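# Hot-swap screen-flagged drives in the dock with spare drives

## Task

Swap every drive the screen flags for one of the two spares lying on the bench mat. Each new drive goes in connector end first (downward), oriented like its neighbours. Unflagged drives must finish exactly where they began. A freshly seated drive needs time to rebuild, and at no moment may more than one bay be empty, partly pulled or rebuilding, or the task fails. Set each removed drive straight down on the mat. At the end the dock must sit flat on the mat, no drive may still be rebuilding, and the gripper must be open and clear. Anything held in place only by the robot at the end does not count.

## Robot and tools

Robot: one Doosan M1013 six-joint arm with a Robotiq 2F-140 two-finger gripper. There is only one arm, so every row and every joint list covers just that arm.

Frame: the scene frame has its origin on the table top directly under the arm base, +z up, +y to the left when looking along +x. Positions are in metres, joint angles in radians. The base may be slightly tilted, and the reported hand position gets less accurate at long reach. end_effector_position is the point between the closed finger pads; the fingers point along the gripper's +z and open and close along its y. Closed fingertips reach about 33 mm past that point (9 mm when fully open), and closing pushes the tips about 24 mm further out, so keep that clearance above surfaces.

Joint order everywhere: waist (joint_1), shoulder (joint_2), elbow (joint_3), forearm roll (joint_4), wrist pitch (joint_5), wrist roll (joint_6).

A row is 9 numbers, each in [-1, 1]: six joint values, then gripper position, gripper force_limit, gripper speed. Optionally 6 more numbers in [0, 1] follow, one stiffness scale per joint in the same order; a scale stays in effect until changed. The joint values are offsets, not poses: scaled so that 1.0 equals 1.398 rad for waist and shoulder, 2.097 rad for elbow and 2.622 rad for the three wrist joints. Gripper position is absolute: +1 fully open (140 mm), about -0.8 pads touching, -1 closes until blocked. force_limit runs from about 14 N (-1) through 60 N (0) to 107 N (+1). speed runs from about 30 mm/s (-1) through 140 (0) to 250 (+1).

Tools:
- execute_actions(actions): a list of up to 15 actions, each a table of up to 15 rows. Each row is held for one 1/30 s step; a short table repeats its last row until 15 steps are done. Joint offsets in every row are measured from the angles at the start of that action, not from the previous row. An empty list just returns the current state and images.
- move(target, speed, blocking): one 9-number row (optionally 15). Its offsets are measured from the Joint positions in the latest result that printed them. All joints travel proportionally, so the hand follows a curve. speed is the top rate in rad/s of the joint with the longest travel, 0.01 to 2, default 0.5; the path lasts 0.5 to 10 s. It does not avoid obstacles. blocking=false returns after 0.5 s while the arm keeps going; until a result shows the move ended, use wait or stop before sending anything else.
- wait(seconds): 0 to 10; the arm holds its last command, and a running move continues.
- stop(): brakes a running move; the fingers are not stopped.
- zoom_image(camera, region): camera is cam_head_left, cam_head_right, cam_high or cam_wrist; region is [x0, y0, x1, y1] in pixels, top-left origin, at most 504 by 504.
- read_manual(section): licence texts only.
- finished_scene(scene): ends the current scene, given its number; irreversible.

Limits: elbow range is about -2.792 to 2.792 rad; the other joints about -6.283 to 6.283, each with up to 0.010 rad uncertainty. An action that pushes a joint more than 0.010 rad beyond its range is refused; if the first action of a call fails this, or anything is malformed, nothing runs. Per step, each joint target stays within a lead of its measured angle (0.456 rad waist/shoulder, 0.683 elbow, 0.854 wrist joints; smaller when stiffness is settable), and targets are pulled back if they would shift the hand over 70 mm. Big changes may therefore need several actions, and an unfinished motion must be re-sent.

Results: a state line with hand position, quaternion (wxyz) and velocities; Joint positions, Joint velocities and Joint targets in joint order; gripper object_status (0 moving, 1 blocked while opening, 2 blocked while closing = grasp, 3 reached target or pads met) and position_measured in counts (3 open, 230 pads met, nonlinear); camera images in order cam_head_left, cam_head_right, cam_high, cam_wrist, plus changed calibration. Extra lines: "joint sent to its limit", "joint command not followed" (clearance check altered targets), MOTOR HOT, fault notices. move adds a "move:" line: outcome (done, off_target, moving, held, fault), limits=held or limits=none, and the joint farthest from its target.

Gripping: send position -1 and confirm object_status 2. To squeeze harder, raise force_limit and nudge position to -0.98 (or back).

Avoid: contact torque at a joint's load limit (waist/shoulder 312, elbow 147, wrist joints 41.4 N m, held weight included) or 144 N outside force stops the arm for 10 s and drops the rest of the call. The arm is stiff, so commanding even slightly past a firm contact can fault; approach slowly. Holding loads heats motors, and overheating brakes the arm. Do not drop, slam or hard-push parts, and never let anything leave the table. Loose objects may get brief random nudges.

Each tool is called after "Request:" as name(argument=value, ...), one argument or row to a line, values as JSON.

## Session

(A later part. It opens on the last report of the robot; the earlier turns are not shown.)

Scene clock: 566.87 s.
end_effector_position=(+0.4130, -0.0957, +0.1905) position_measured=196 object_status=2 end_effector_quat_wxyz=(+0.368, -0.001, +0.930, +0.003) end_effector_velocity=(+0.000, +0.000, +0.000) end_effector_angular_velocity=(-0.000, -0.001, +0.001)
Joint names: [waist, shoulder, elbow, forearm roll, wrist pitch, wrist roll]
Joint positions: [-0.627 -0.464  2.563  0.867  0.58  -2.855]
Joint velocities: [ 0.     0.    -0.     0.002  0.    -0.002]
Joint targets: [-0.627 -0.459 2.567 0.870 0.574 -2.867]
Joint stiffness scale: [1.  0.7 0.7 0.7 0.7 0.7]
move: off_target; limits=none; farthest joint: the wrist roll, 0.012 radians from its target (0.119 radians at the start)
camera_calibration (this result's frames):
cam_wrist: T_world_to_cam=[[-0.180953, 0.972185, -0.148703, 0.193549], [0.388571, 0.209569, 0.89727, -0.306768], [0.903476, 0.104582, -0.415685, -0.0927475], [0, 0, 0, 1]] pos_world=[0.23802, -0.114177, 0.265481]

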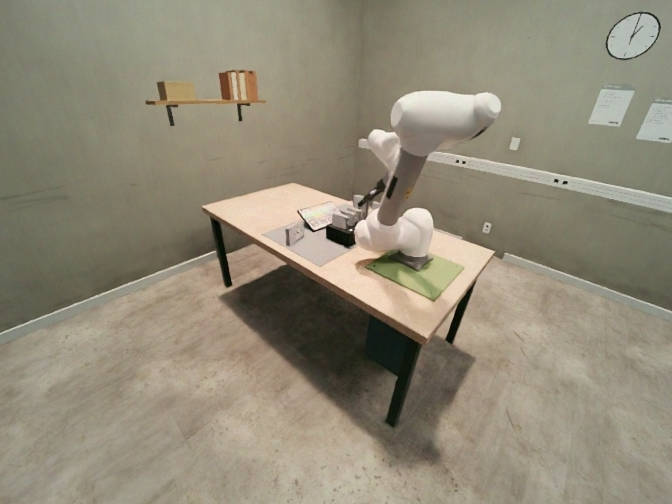

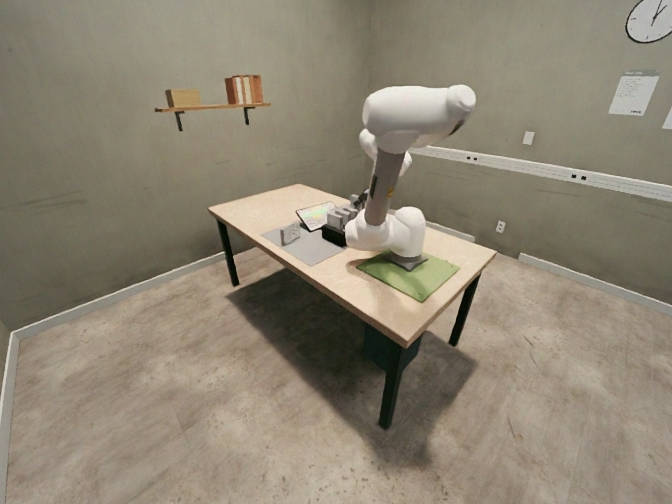

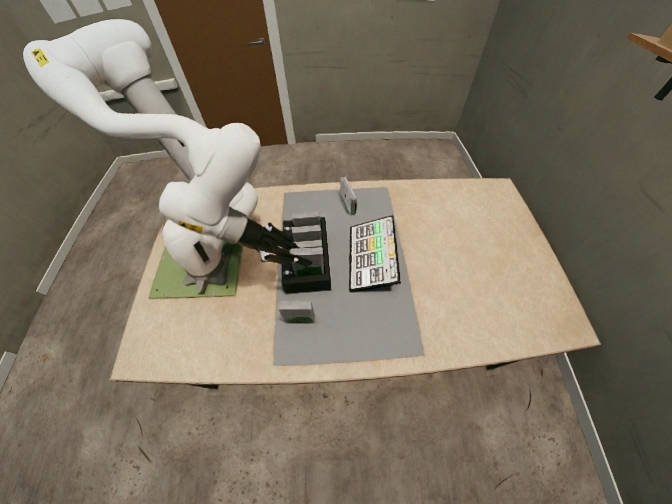

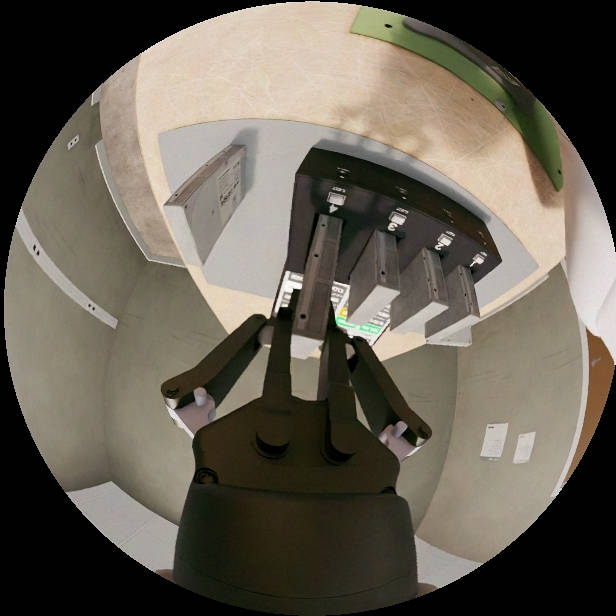

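Request:
move(
  target=[0, 0.0389, 0.0222, 0.0467, -0.0239, -0.0582, -1, 1, 0.3],
  speed=0.2,
)

Scene clock: 575.30 s.
end_effector_position=(+0.4128, -0.0956, +0.1605) position_measured=196 object_status=2 end_effector_quat_wxyz=(+0.368, -0.000, +0.930, +0.003) end_effector_velocity=(-0.000, -0.000, +0.000) end_effector_angular_velocity=(-0.002, -0.002, -0.000)
Joint names: [waist, shoulder, elbow, forearm roll, wrist pitch, wrist roll]
Joint positions: [-0.627 -0.415  2.605  0.987  0.524 -2.995]
Joint velocities: [-0.    -0.002  0.001  0.001 -0.001 -0.002]
Joint targets: [-0.627 -0.410 2.609 0.990 0.517 -3.007]
Joint stiffness scale: [1.  0.7 0.7 0.7 0.7 0.7]
move: off_target; limits=none; farthest joint: the wrist roll, 0.013 radians from its target (0.152 radians at the start)
camera_calibration (this result's frames):
cam_wrist: T_world_to_cam=[[-0.180561, 0.97223, -0.148887, 0.188764], [0.388362, 0.209548, 0.897365, -0.279715], [0.903644, 0.104207, -0.415413, -0.105183], [0, 0, 0, 1]] pos_world=[0.237762, -0.113948, 0.235416]

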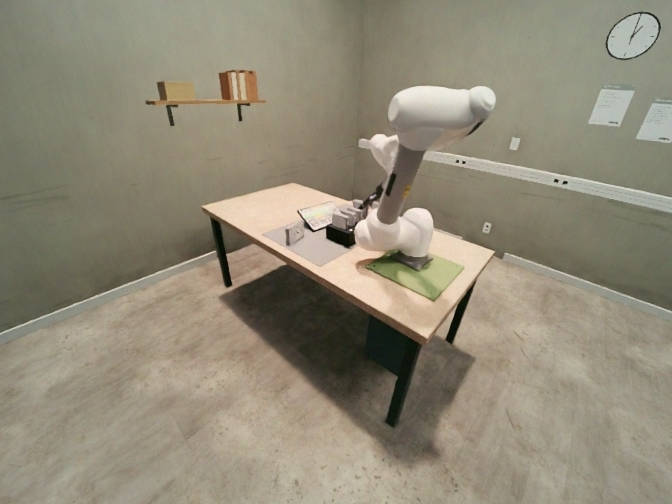

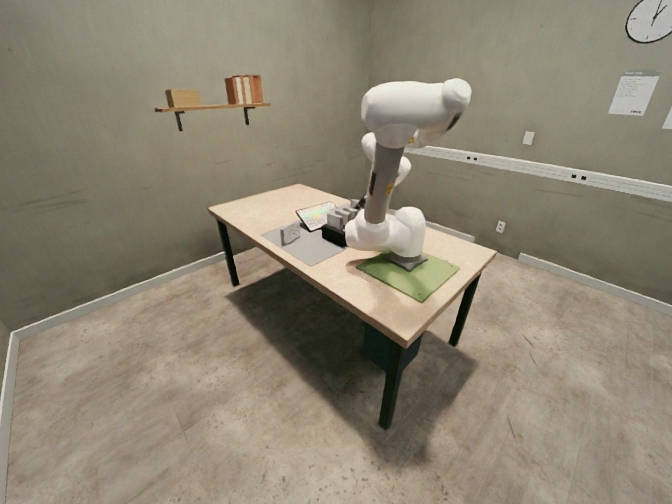

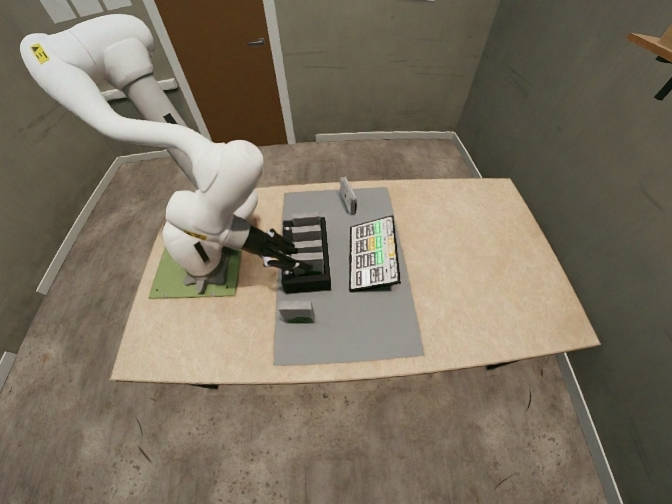

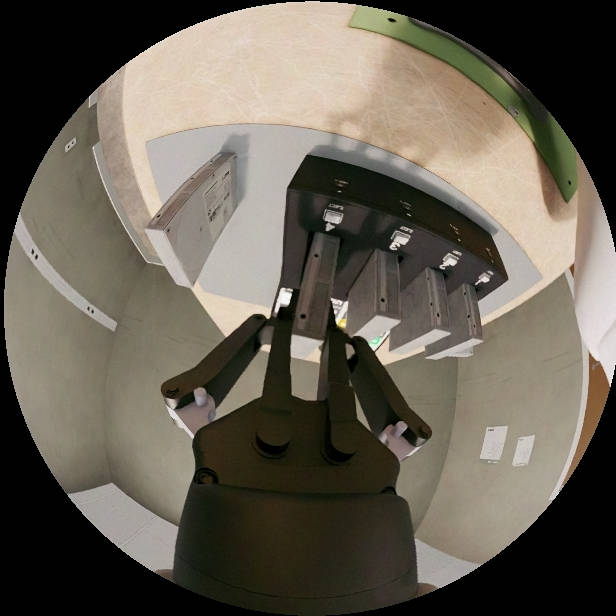

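Request:
move(
  target=[0, 0.0495, 0.0222, 0.0637, -0.0224, -0.0784, -1, 1, 0.3, 1, 0.5, 0.5, 0.5, 0.5, 0.5],
  speed=0.2,
)

Scene clock: 583.80 s.
end_effector_position=(+0.4130, -0.0954, +0.1311) position_measured=196 object_status=2 end_effector_quat_wxyz=(+0.369, -0.002, +0.929, +0.002) end_effector_velocity=(+0.000, -0.000, +0.000) end_effector_angular_velocity=(-0.002, -0.001, +0.000)
Joint names: [waist, shoulder, elbow, forearm roll, wrist pitch, wrist roll]
Joint positions: [-0.627 -0.355  2.645  1.151  0.476 -3.184]
Joint velocities: [ 0.    -0.001  0.     0.001 -0.001 -0.002]
Joint targets: [-0.627 -0.346 2.652 1.154 0.465 -3.201]
Joint stiffness scale: [1.  0.5 0.5 0.5 0.5 0.5]
move: off_target; limits=none; farthest joint: the wrist roll, 0.017 radians from its target (0.205 radians at the start)
camera_calibration (this result's frames):
cam_wrist: T_world_to_cam=[[-0.182105, 0.971634, -0.150879, 0.185093], [0.386459, 0.211822, 0.897653, -0.252469], [0.90415, 0.105158, -0.414071, -0.11792], [0, 0, 0, 1]] pos_world=[0.237892, -0.113964, 0.205728]

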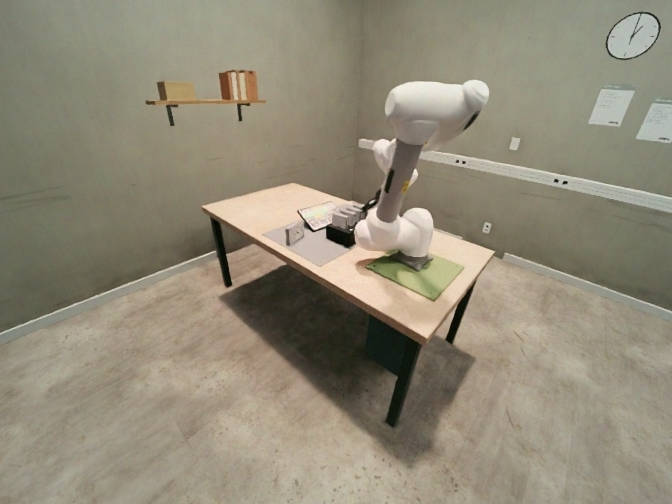

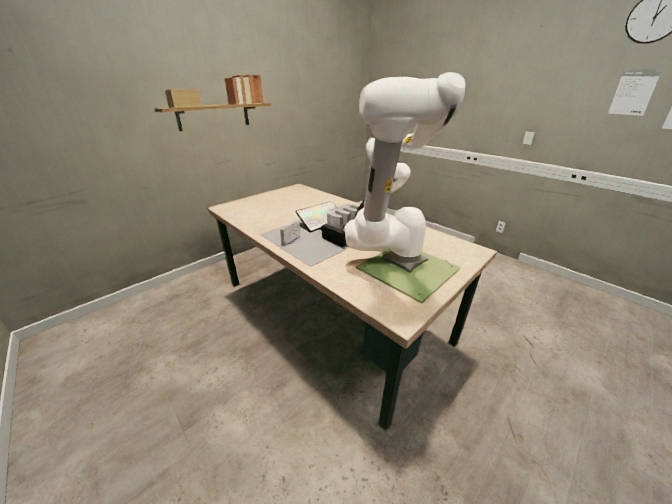

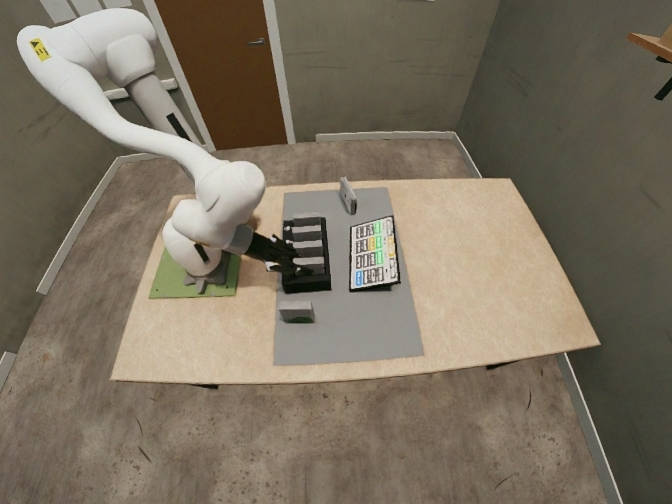

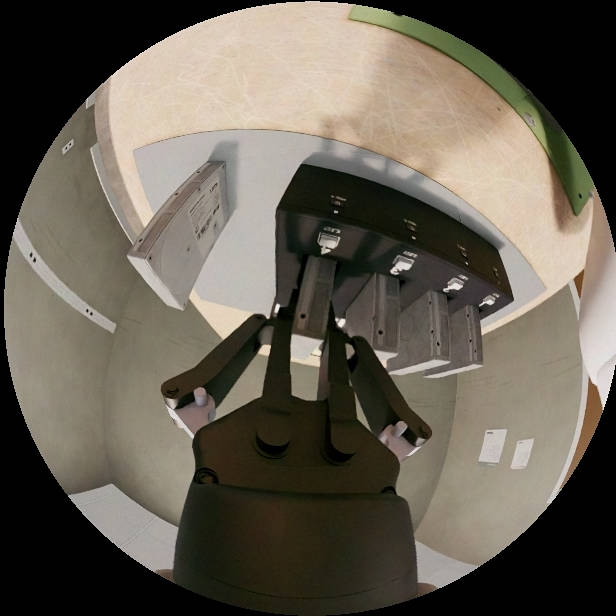

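Request:
move(
  target=[0, 0, 0, 0, 0, 0, -0.05, 0.3, 1, 1, 1, 1, 1, 1, 1],
)

Request:
move(
  target=[-0.0165, -0.1648, -0.1114, -0.1791, 0.1151, 0.219, -0.05, 0.3, 1],
  speed=0.7,
)

Scene clock: 609.30 s.
end_effector_position=(+0.4131, -0.0958, +0.1311) position_measured=135 object_status=3 end_effector_quat_wxyz=(+0.369, -0.002, +0.929, +0.002) end_effector_velocity=(+0.000, -0.000, +0.001) end_effector_angular_velocity=(-0.001, -0.001, +0.000)
Joint names: [waist, shoulder, elbow, forearm roll, wrist pitch, wrist roll]
Joint positions: [-0.627 -0.355  2.645  1.151  0.475 -3.184]
Joint velocities: [-0.    -0.    -0.001 -0.     0.    -0.   ]
Joint targets: [-0.627 -0.355 2.645 1.151 0.476 -3.184]
Joint stiffness scale: [1. 1. 1. 1. 1. 1.]
move: done; limits=none; farthest joint: the wrist pitch, 0.001 radians from its target (0.000 radians at the start)
camera_calibration (this result's frames):
cam_wrist: T_world_to_cam=[[-0.181659, 0.971556, -0.151918, 0.185449], [0.386479, 0.212595, 0.897462, -0.252386], [0.904231, 0.104319, -0.414106, -0.118027], [0, 0, 0, 1]] pos_world=[0.237954, -0.114205, 0.205804]

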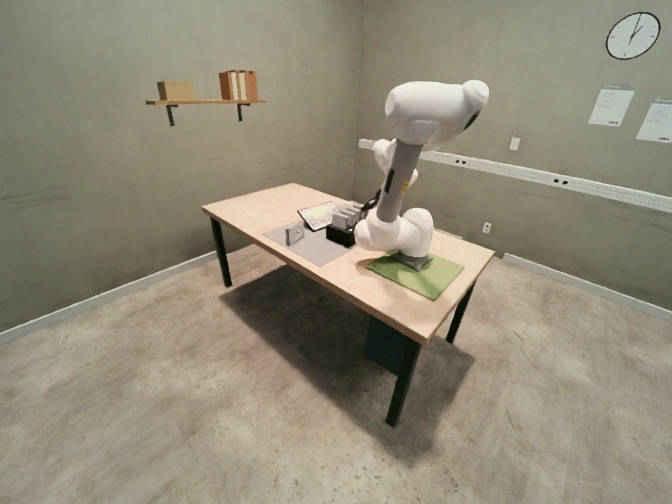

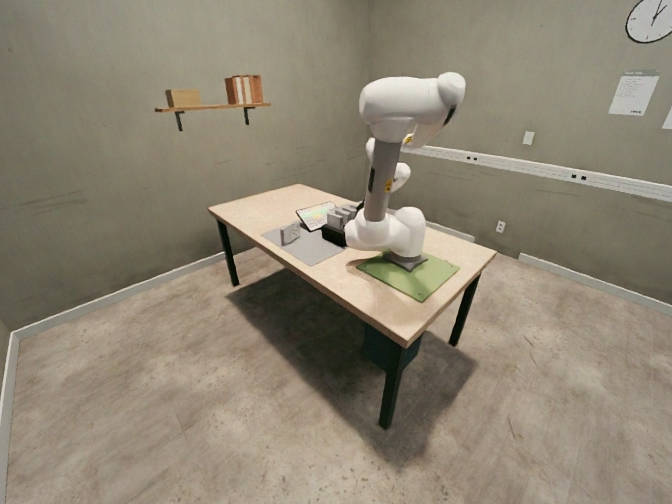

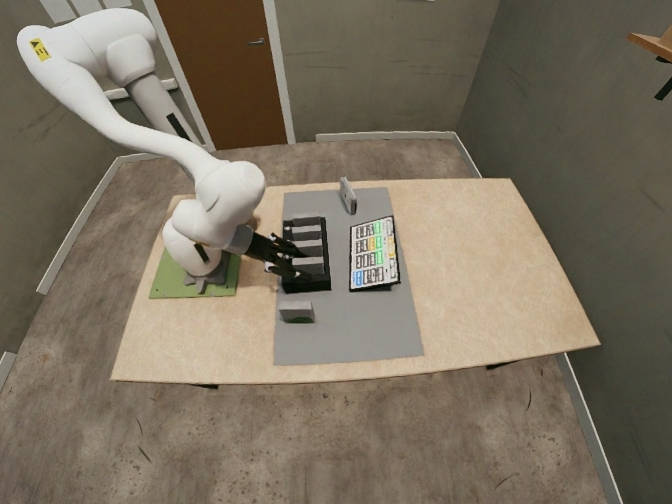

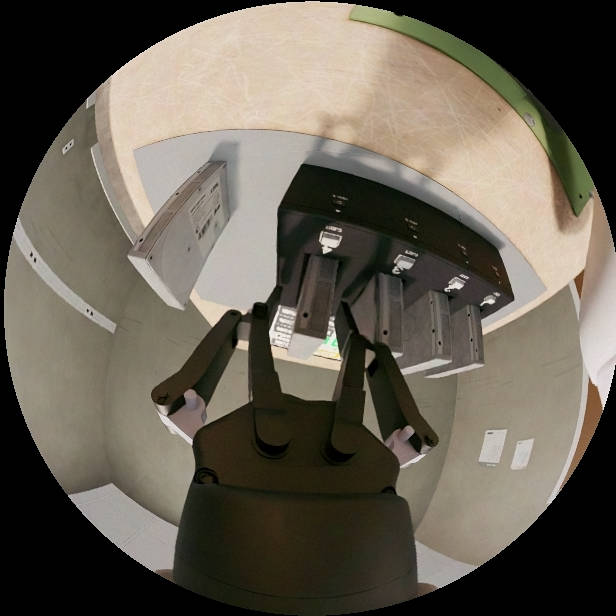

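Scene clock: 610.77 s.
end_effector_position=(+0.4132, -0.0950, +0.2973) position_measured=135 object_status=3 end_effector_quat_wxyz=(+0.381, -0.005, +0.925, +0.003) end_effector_velocity=(-0.001, +0.000, -0.000) end_effector_angular_velocity=(+0.001, +0.001, -0.001)
Joint names: [waist, shoulder, elbow, forearm roll, wrist pitch, wrist roll]
Joint positions: [-0.646 -0.582  2.414  0.685  0.774 -2.619]
Joint velocities: [-0.    -0.001  0.    -0.002  0.001  0.002]
Joint targets: [-0.650 -0.586 2.412 0.682 0.776 -2.610]
Joint stiffness scale: [1. 1. 1. 1. 1. 1.]
move: done; limits=none; farthest joint: the wrist roll, 0.009 radians from its target (0.574 radians at the start)
camera_calibration (this result's frames):
cam_wrist: T_world_to_cam=[[-0.183585, 0.970328, -0.157351, 0.212252], [0.361931, 0.215549, 0.906942, -0.39414], [0.913949, 0.10955, -0.390764, -0.0598535], [0, 0, 0, 1]] pos_world=[0.236321, -0.11444, 0.367472]

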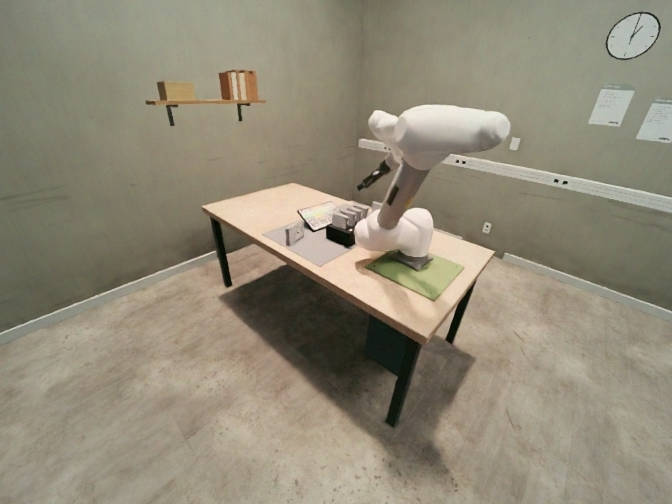

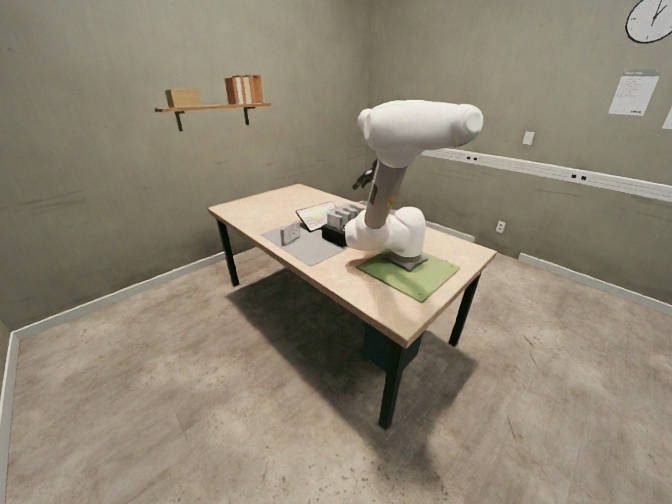

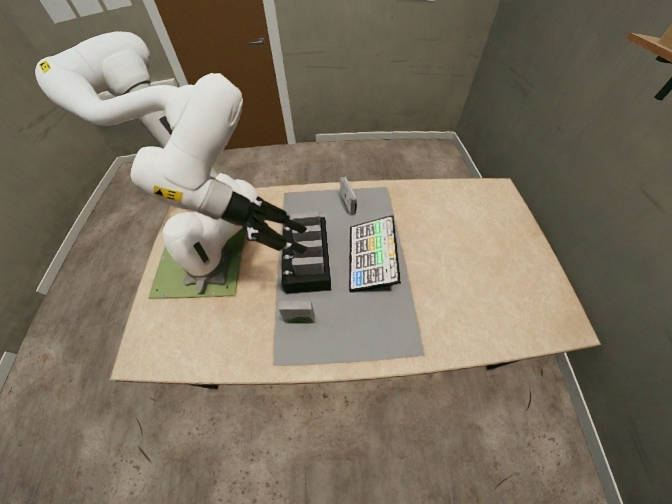

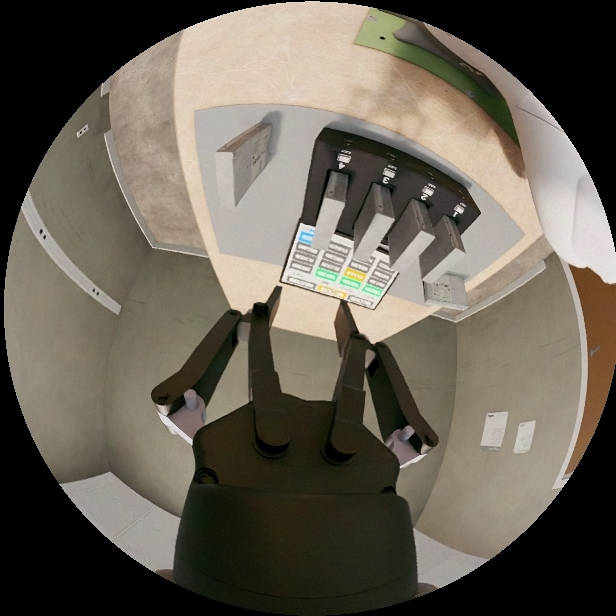

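Request:
move(
  target=[0.4859, 0.231, -0.0799, -0.2624, 0.1465, 0.4045, -1, 0, 1],
  speed=0.9,
)

Scene clock: 619.20 s.
end_effector_position=(+0.3499, +0.0366, +0.2001) position_measured=233 object_status=3 end_effector_quat_wxyz=(-0.002, -0.002, +1.000, +0.001) end_effector_velocity=(+0.000, -0.000, +0.001) end_effector_angular_velocity=(-0.001, -0.001, -0.001)
Joint names: [waist, shoulder, elbow, forearm roll, wrist pitch, wrist roll]
Joint positions: [ 0.029 -0.263  2.25  -0.     1.156 -1.567]
Joint velocities: [ 0.001 -0.    -0.002 -0.001  0.001  0.002]
Joint targets: [0.033 -0.259 2.247 -0.003 1.158 -1.558]
Joint stiffness scale: [1. 1. 1. 1. 1. 1.]
move: done; limits=none; farthest joint: the wrist roll, 0.009 radians from its target (1.060 radians at the start)
camera_calibration (this result's frames):
cam_wrist: T_world_to_cam=[[-0.238678, 0.971009, 0.0132052, 0.0427051], [0.897771, 0.215452, 0.384173, -0.394349], [0.37019, 0.103549, -0.923167, 0.242613], [0, 0, 0, 1]] pos_world=[0.274415, 0.0183737, 0.374906]

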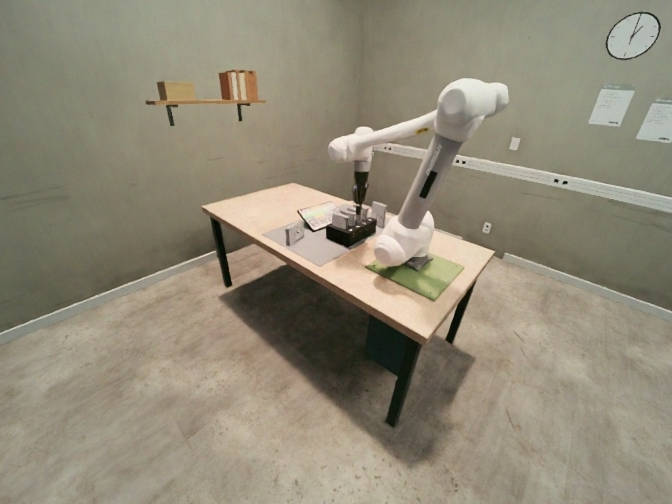

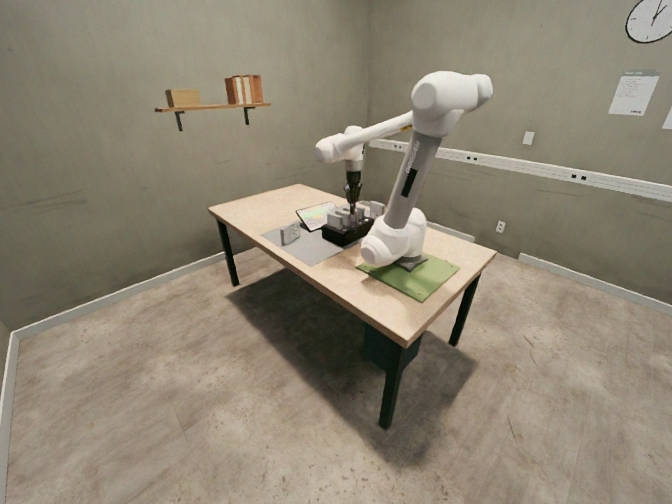

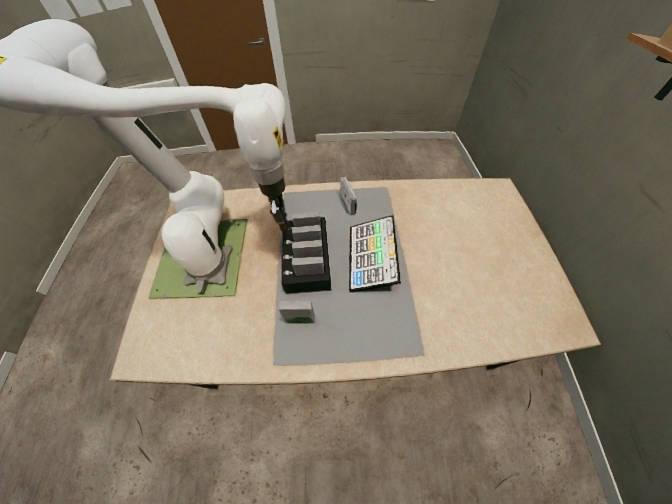

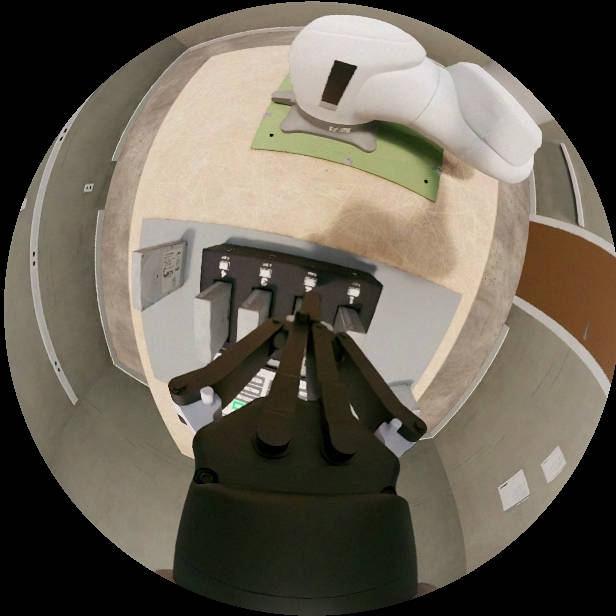

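Request:
zoom_image(
  camera="cam_high",
  region=[320, 165, 380, 225],
)

Request:
zoom_image(
  camera="cam_head_left",
  region=[265, 205, 325, 255],
)

Region (320, 165, 380, 225) of cam_high's 672x504 image, scaled by 8.400, with more detail than that image has.

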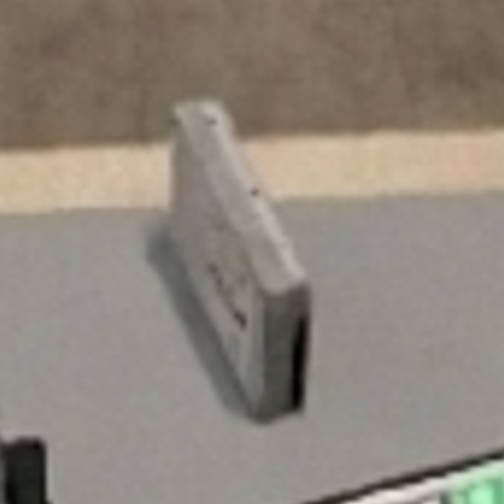

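Region (265, 205, 325, 255) of cam_head_left's 672x504 image, scaled by 8.400, with more detail than that image has.

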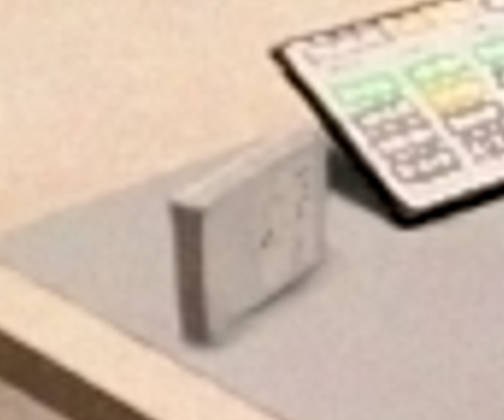

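Request:
wait(
  seconds=0,
)

Scene clock: 669.80 s.
end_effector_position=(+0.3499, +0.0366, +0.2001) position_measured=233 object_status=3 end_effector_quat_wxyz=(-0.002, -0.002, +1.000, +0.001) end_effector_velocity=(-0.000, +0.000, -0.000) end_effector_angular_velocity=(+0.000, +0.000, -0.000)
Joint names: [waist, shoulder, elbow, forearm roll, wrist pitch, wrist roll]
Joint positions: [ 0.029 -0.263  2.25  -0.     1.156 -1.567]
Joint velocities: [ 0.    -0.001  0.001  0.     0.     0.   ]
Joint targets: [0.033 -0.259 2.247 -0.003 1.158 -1.558]
Joint stiffness scale: [1. 1. 1. 1. 1. 1.]
camera_calibration (this result's frames):
cam_wrist: T_world_to_cam=[[-0.238585, 0.971033, 0.0131051, 0.0427041], [0.897817, 0.215411, 0.384088, -0.39434], [0.370139, 0.103403, -0.923204, 0.242659], [0, 0, 0, 1]] pos_world=[0.274416, 0.0183866, 0.374925]

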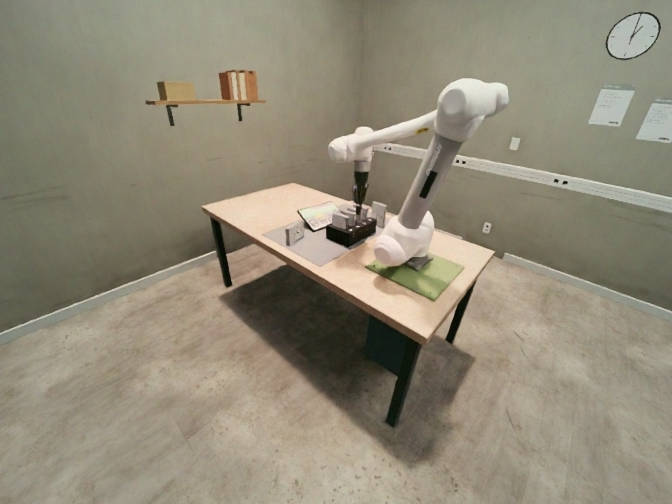

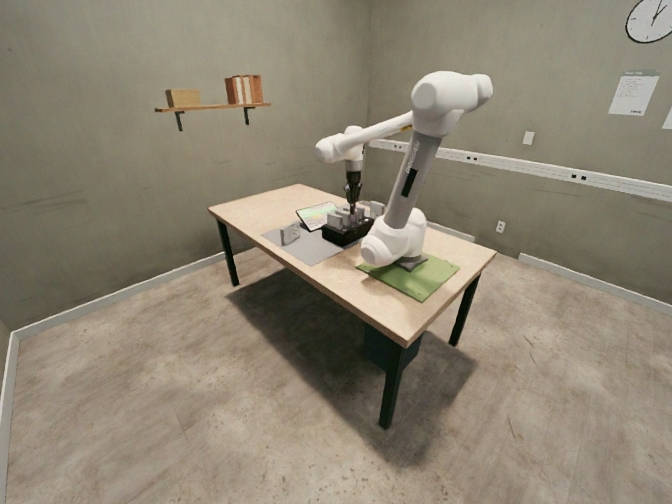

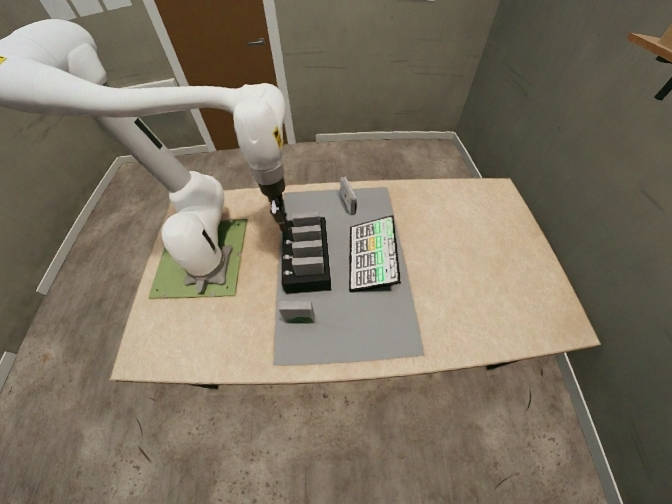

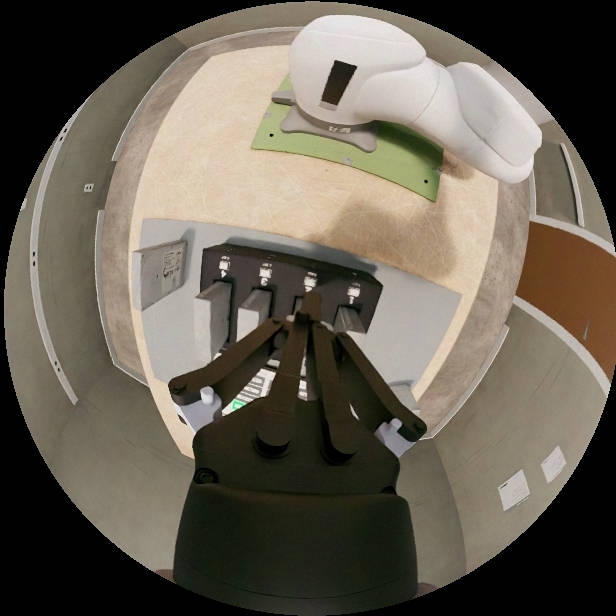

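Request:
move(
  target=[0, 0.0534, 0.0446, 0, -0.0636, 0, -1, 0, 1],
  speed=0.5,
)

Request:
move(
  target=[0, 0.02, 0.014, 0, -0.016, 0, -1, 0, 1, 1, 0.25, 0.25, 1, 0.5, 1],
  speed=0.12,
)

Scene clock: 678.23 s.
end_effector_position=(+0.3505, +0.0368, +0.1308) position_measured=233 object_status=3 end_effector_quat_wxyz=(-0.000, -0.002, +1.000, +0.001) end_effector_velocity=(+0.001, +0.000, -0.000) end_effector_angular_velocity=(+0.000, -0.001, +0.000)
Joint names: [waist, shoulder, elbow, forearm roll, wrist pitch, wrist roll]
Joint positions: [ 0.029 -0.192  2.34  -0.     0.992 -1.567]
Joint velocities: [-0.     0.001  0.     0.    -0.002 -0.   ]
Joint targets: [0.029 -0.188 2.343 -0.000 0.989 -1.567]
Joint stiffness scale: [1. 1. 1. 1. 1. 1.]
move: done; limits=none; farthest joint: the shoulder, 0.003 radians from its target (0.074 radians at the start)
camera_calibration (this result's frames):
cam_wrist: T_world_to_cam=[[-0.238634, 0.971029, 0.012476, 0.043647], [0.896745, 0.215412, 0.386583, -0.368219], [0.372696, 0.10344, -0.92217, 0.177372], [0, 0, 0, 1]] pos_world=[0.274508, 0.0185889, 0.305369]

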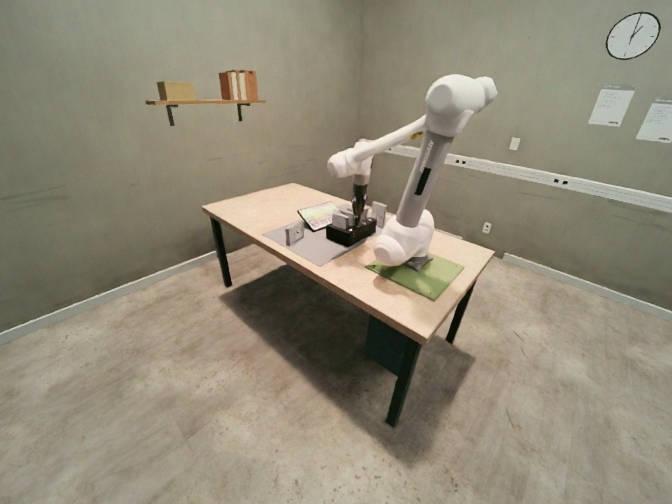

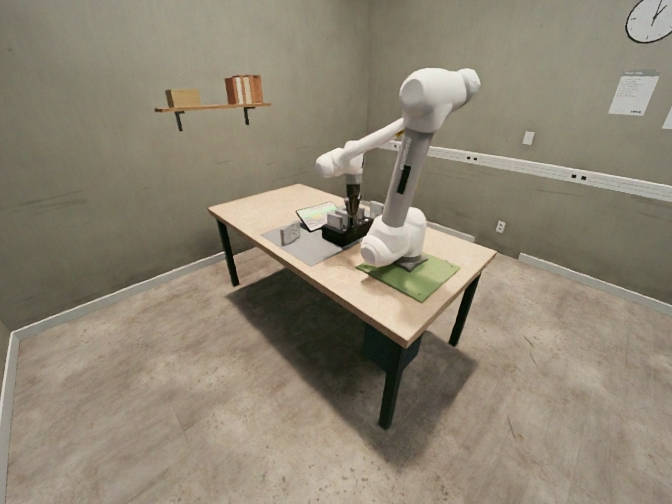

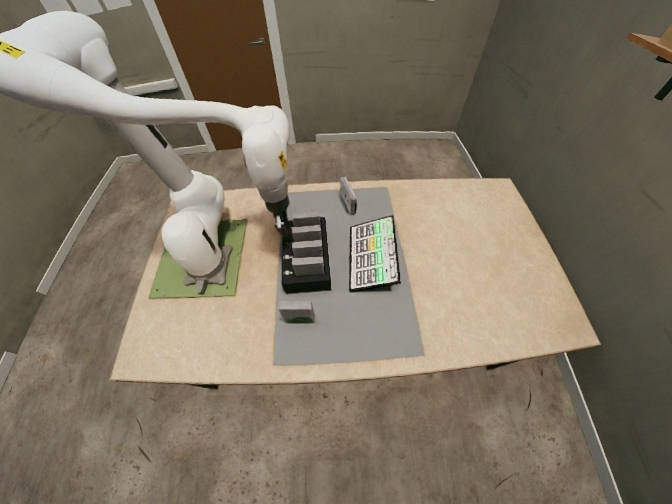

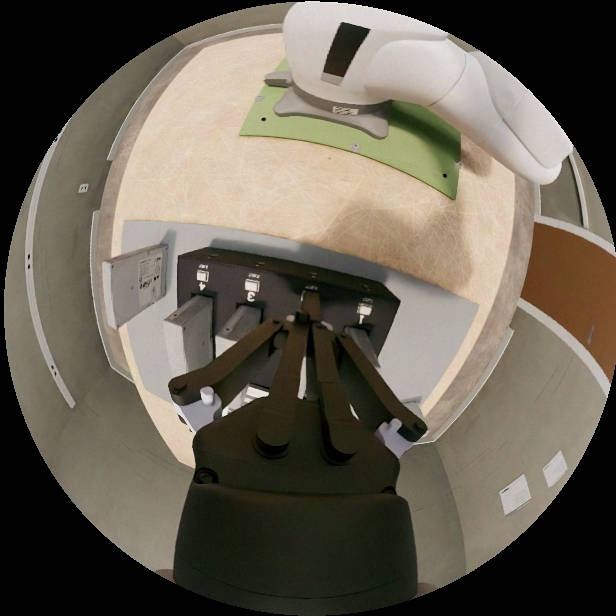

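Scene clock: 678.93 s.
end_effector_position=(+0.3525, +0.0369, +0.1218) position_measured=233 object_status=3 end_effector_quat_wxyz=(+0.004, -0.002, +1.000, +0.001) end_effector_velocity=(+0.000, -0.000, -0.000) end_effector_angular_velocity=(-0.000, +0.000, +0.000)
Joint names: [waist, shoulder, elbow, forearm roll, wrist pitch, wrist roll]
Joint positions: [ 0.029 -0.182  2.353 -0.     0.961 -1.567]
Joint velocities: [ 0.     0.001 -0.    -0.    -0.    -0.   ]
Joint targets: [0.029 -0.164 2.370 -0.000 0.950 -1.567]
Joint stiffness scale: [1.   0.25 0.25 1.   0.5  1.  ]
move: off_target; limits=none; farthest joint: the shoulder, 0.018 radians from its target (0.028 radians at the start)
camera_calibration (this result's frames):
cam_wrist: T_world_to_cam=[[-0.238713, 0.971034, 0.0104679, 0.0444597], [0.893352, 0.215365, 0.394385, -0.366275], [0.380707, 0.103496, -0.918886, 0.165131], [0, 0, 0, 1]] pos_world=[0.274959, 0.0186205, 0.295724]

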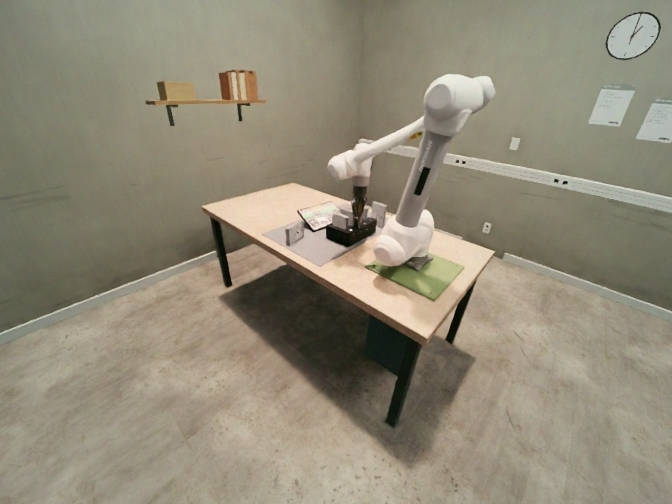

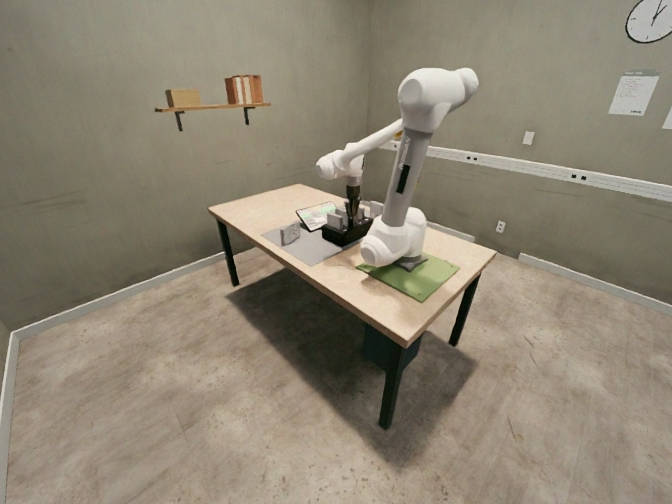

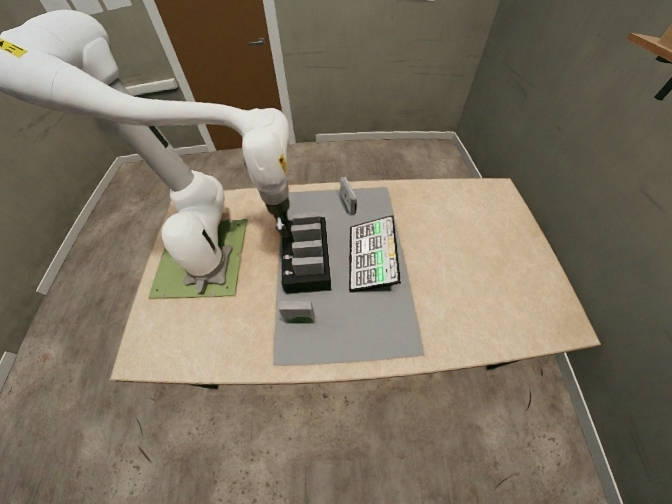

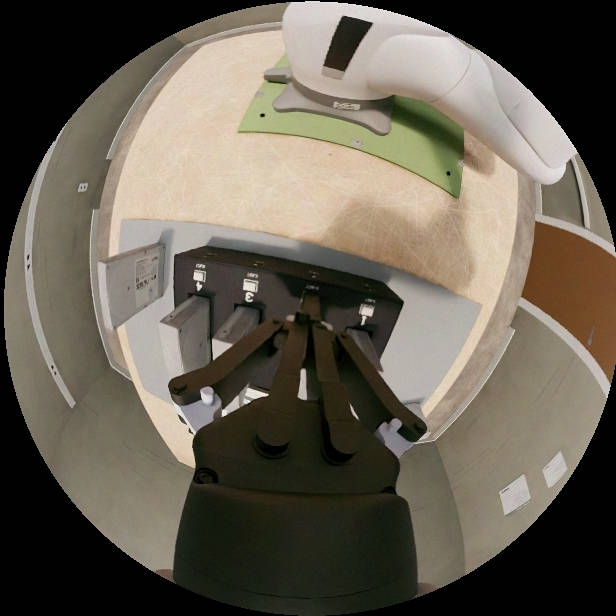

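Request:
move(
  target=[0, -0.0703, -0.0895, 0, 0.1127, 0, -1, 0, 1, 1, 1, 1, 1, 1, 1],
  speed=0.8,
)

Scene clock: 690.00 s.
end_effector_position=(+0.3602, +0.0365, +0.2479) position_measured=233 object_status=3 end_effector_quat_wxyz=(-0.003, -0.002, +1.000, +0.001) end_effector_velocity=(-0.001, -0.000, +0.000) end_effector_angular_velocity=(-0.000, +0.004, +0.000)
Joint names: [waist, shoulder, elbow, forearm roll, wrist pitch, wrist roll]
Joint positions: [ 0.029 -0.277  2.168 -0.     1.254 -1.567]
Joint velocities: [-0.     0.    -0.001  0.     0.004 -0.   ]
Joint targets: [0.029 -0.280 2.165 -0.000 1.257 -1.567]
Joint stiffness scale: [1. 1. 1. 1. 1. 1.]
move: done; limits=none; farthest joint: the shoulder, 0.004 radians from its target (0.098 radians at the start)
camera_calibration (this result's frames):
cam_wrist: T_world_to_cam=[[-0.238574, 0.97103, 0.0135216, 0.0445164], [0.898645, 0.215469, 0.382112, -0.421733], [0.368129, 0.103313, -0.924017, 0.28387], [0, 0, 0, 1]] pos_world=[0.285108, 0.018316, 0.422848]

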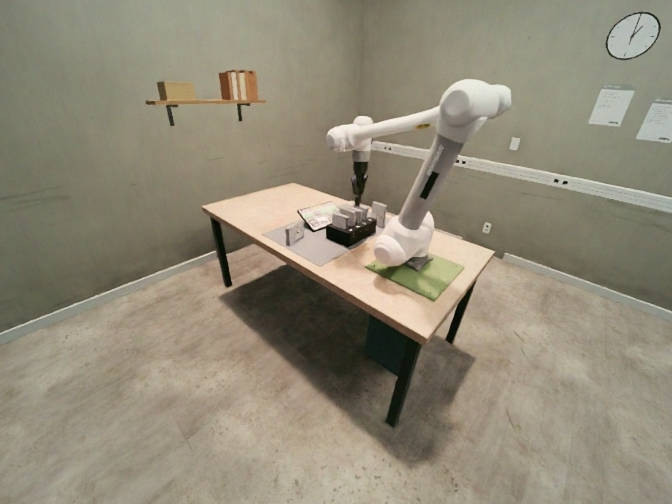

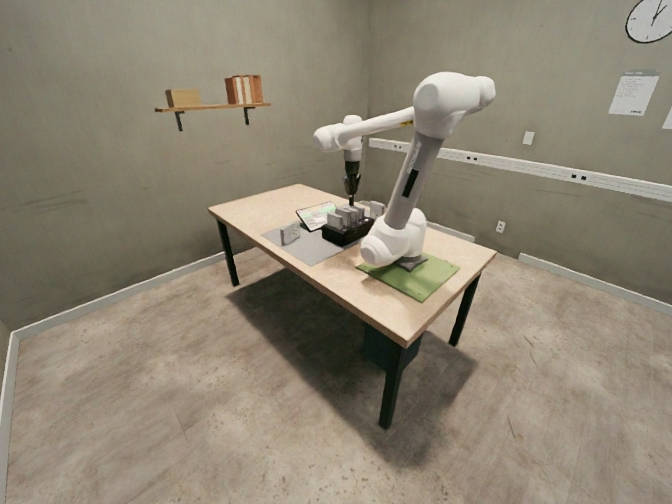

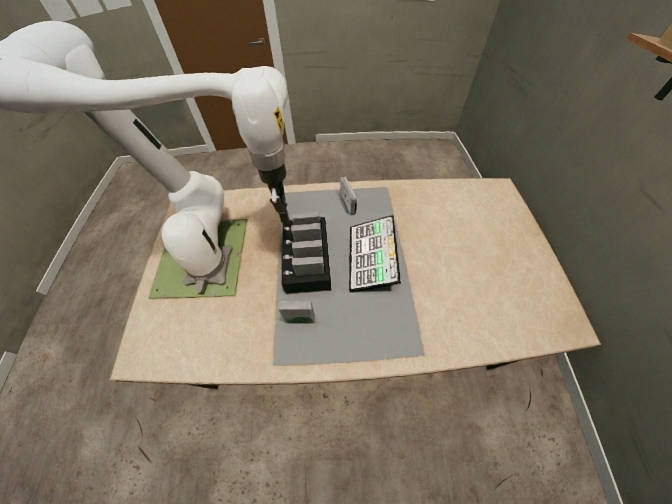

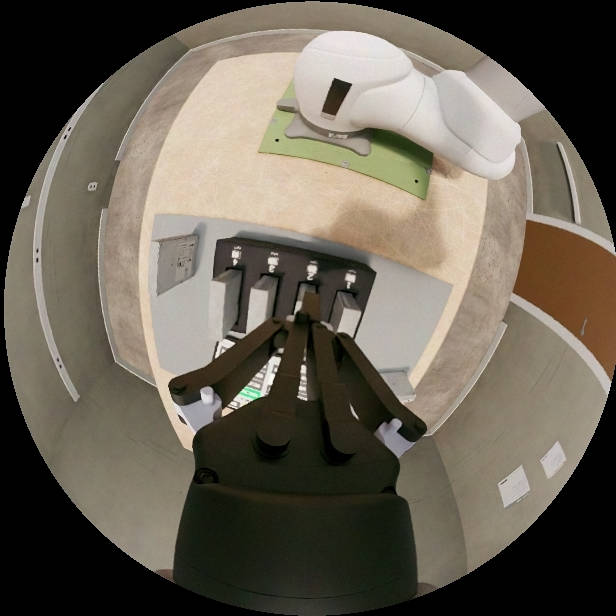

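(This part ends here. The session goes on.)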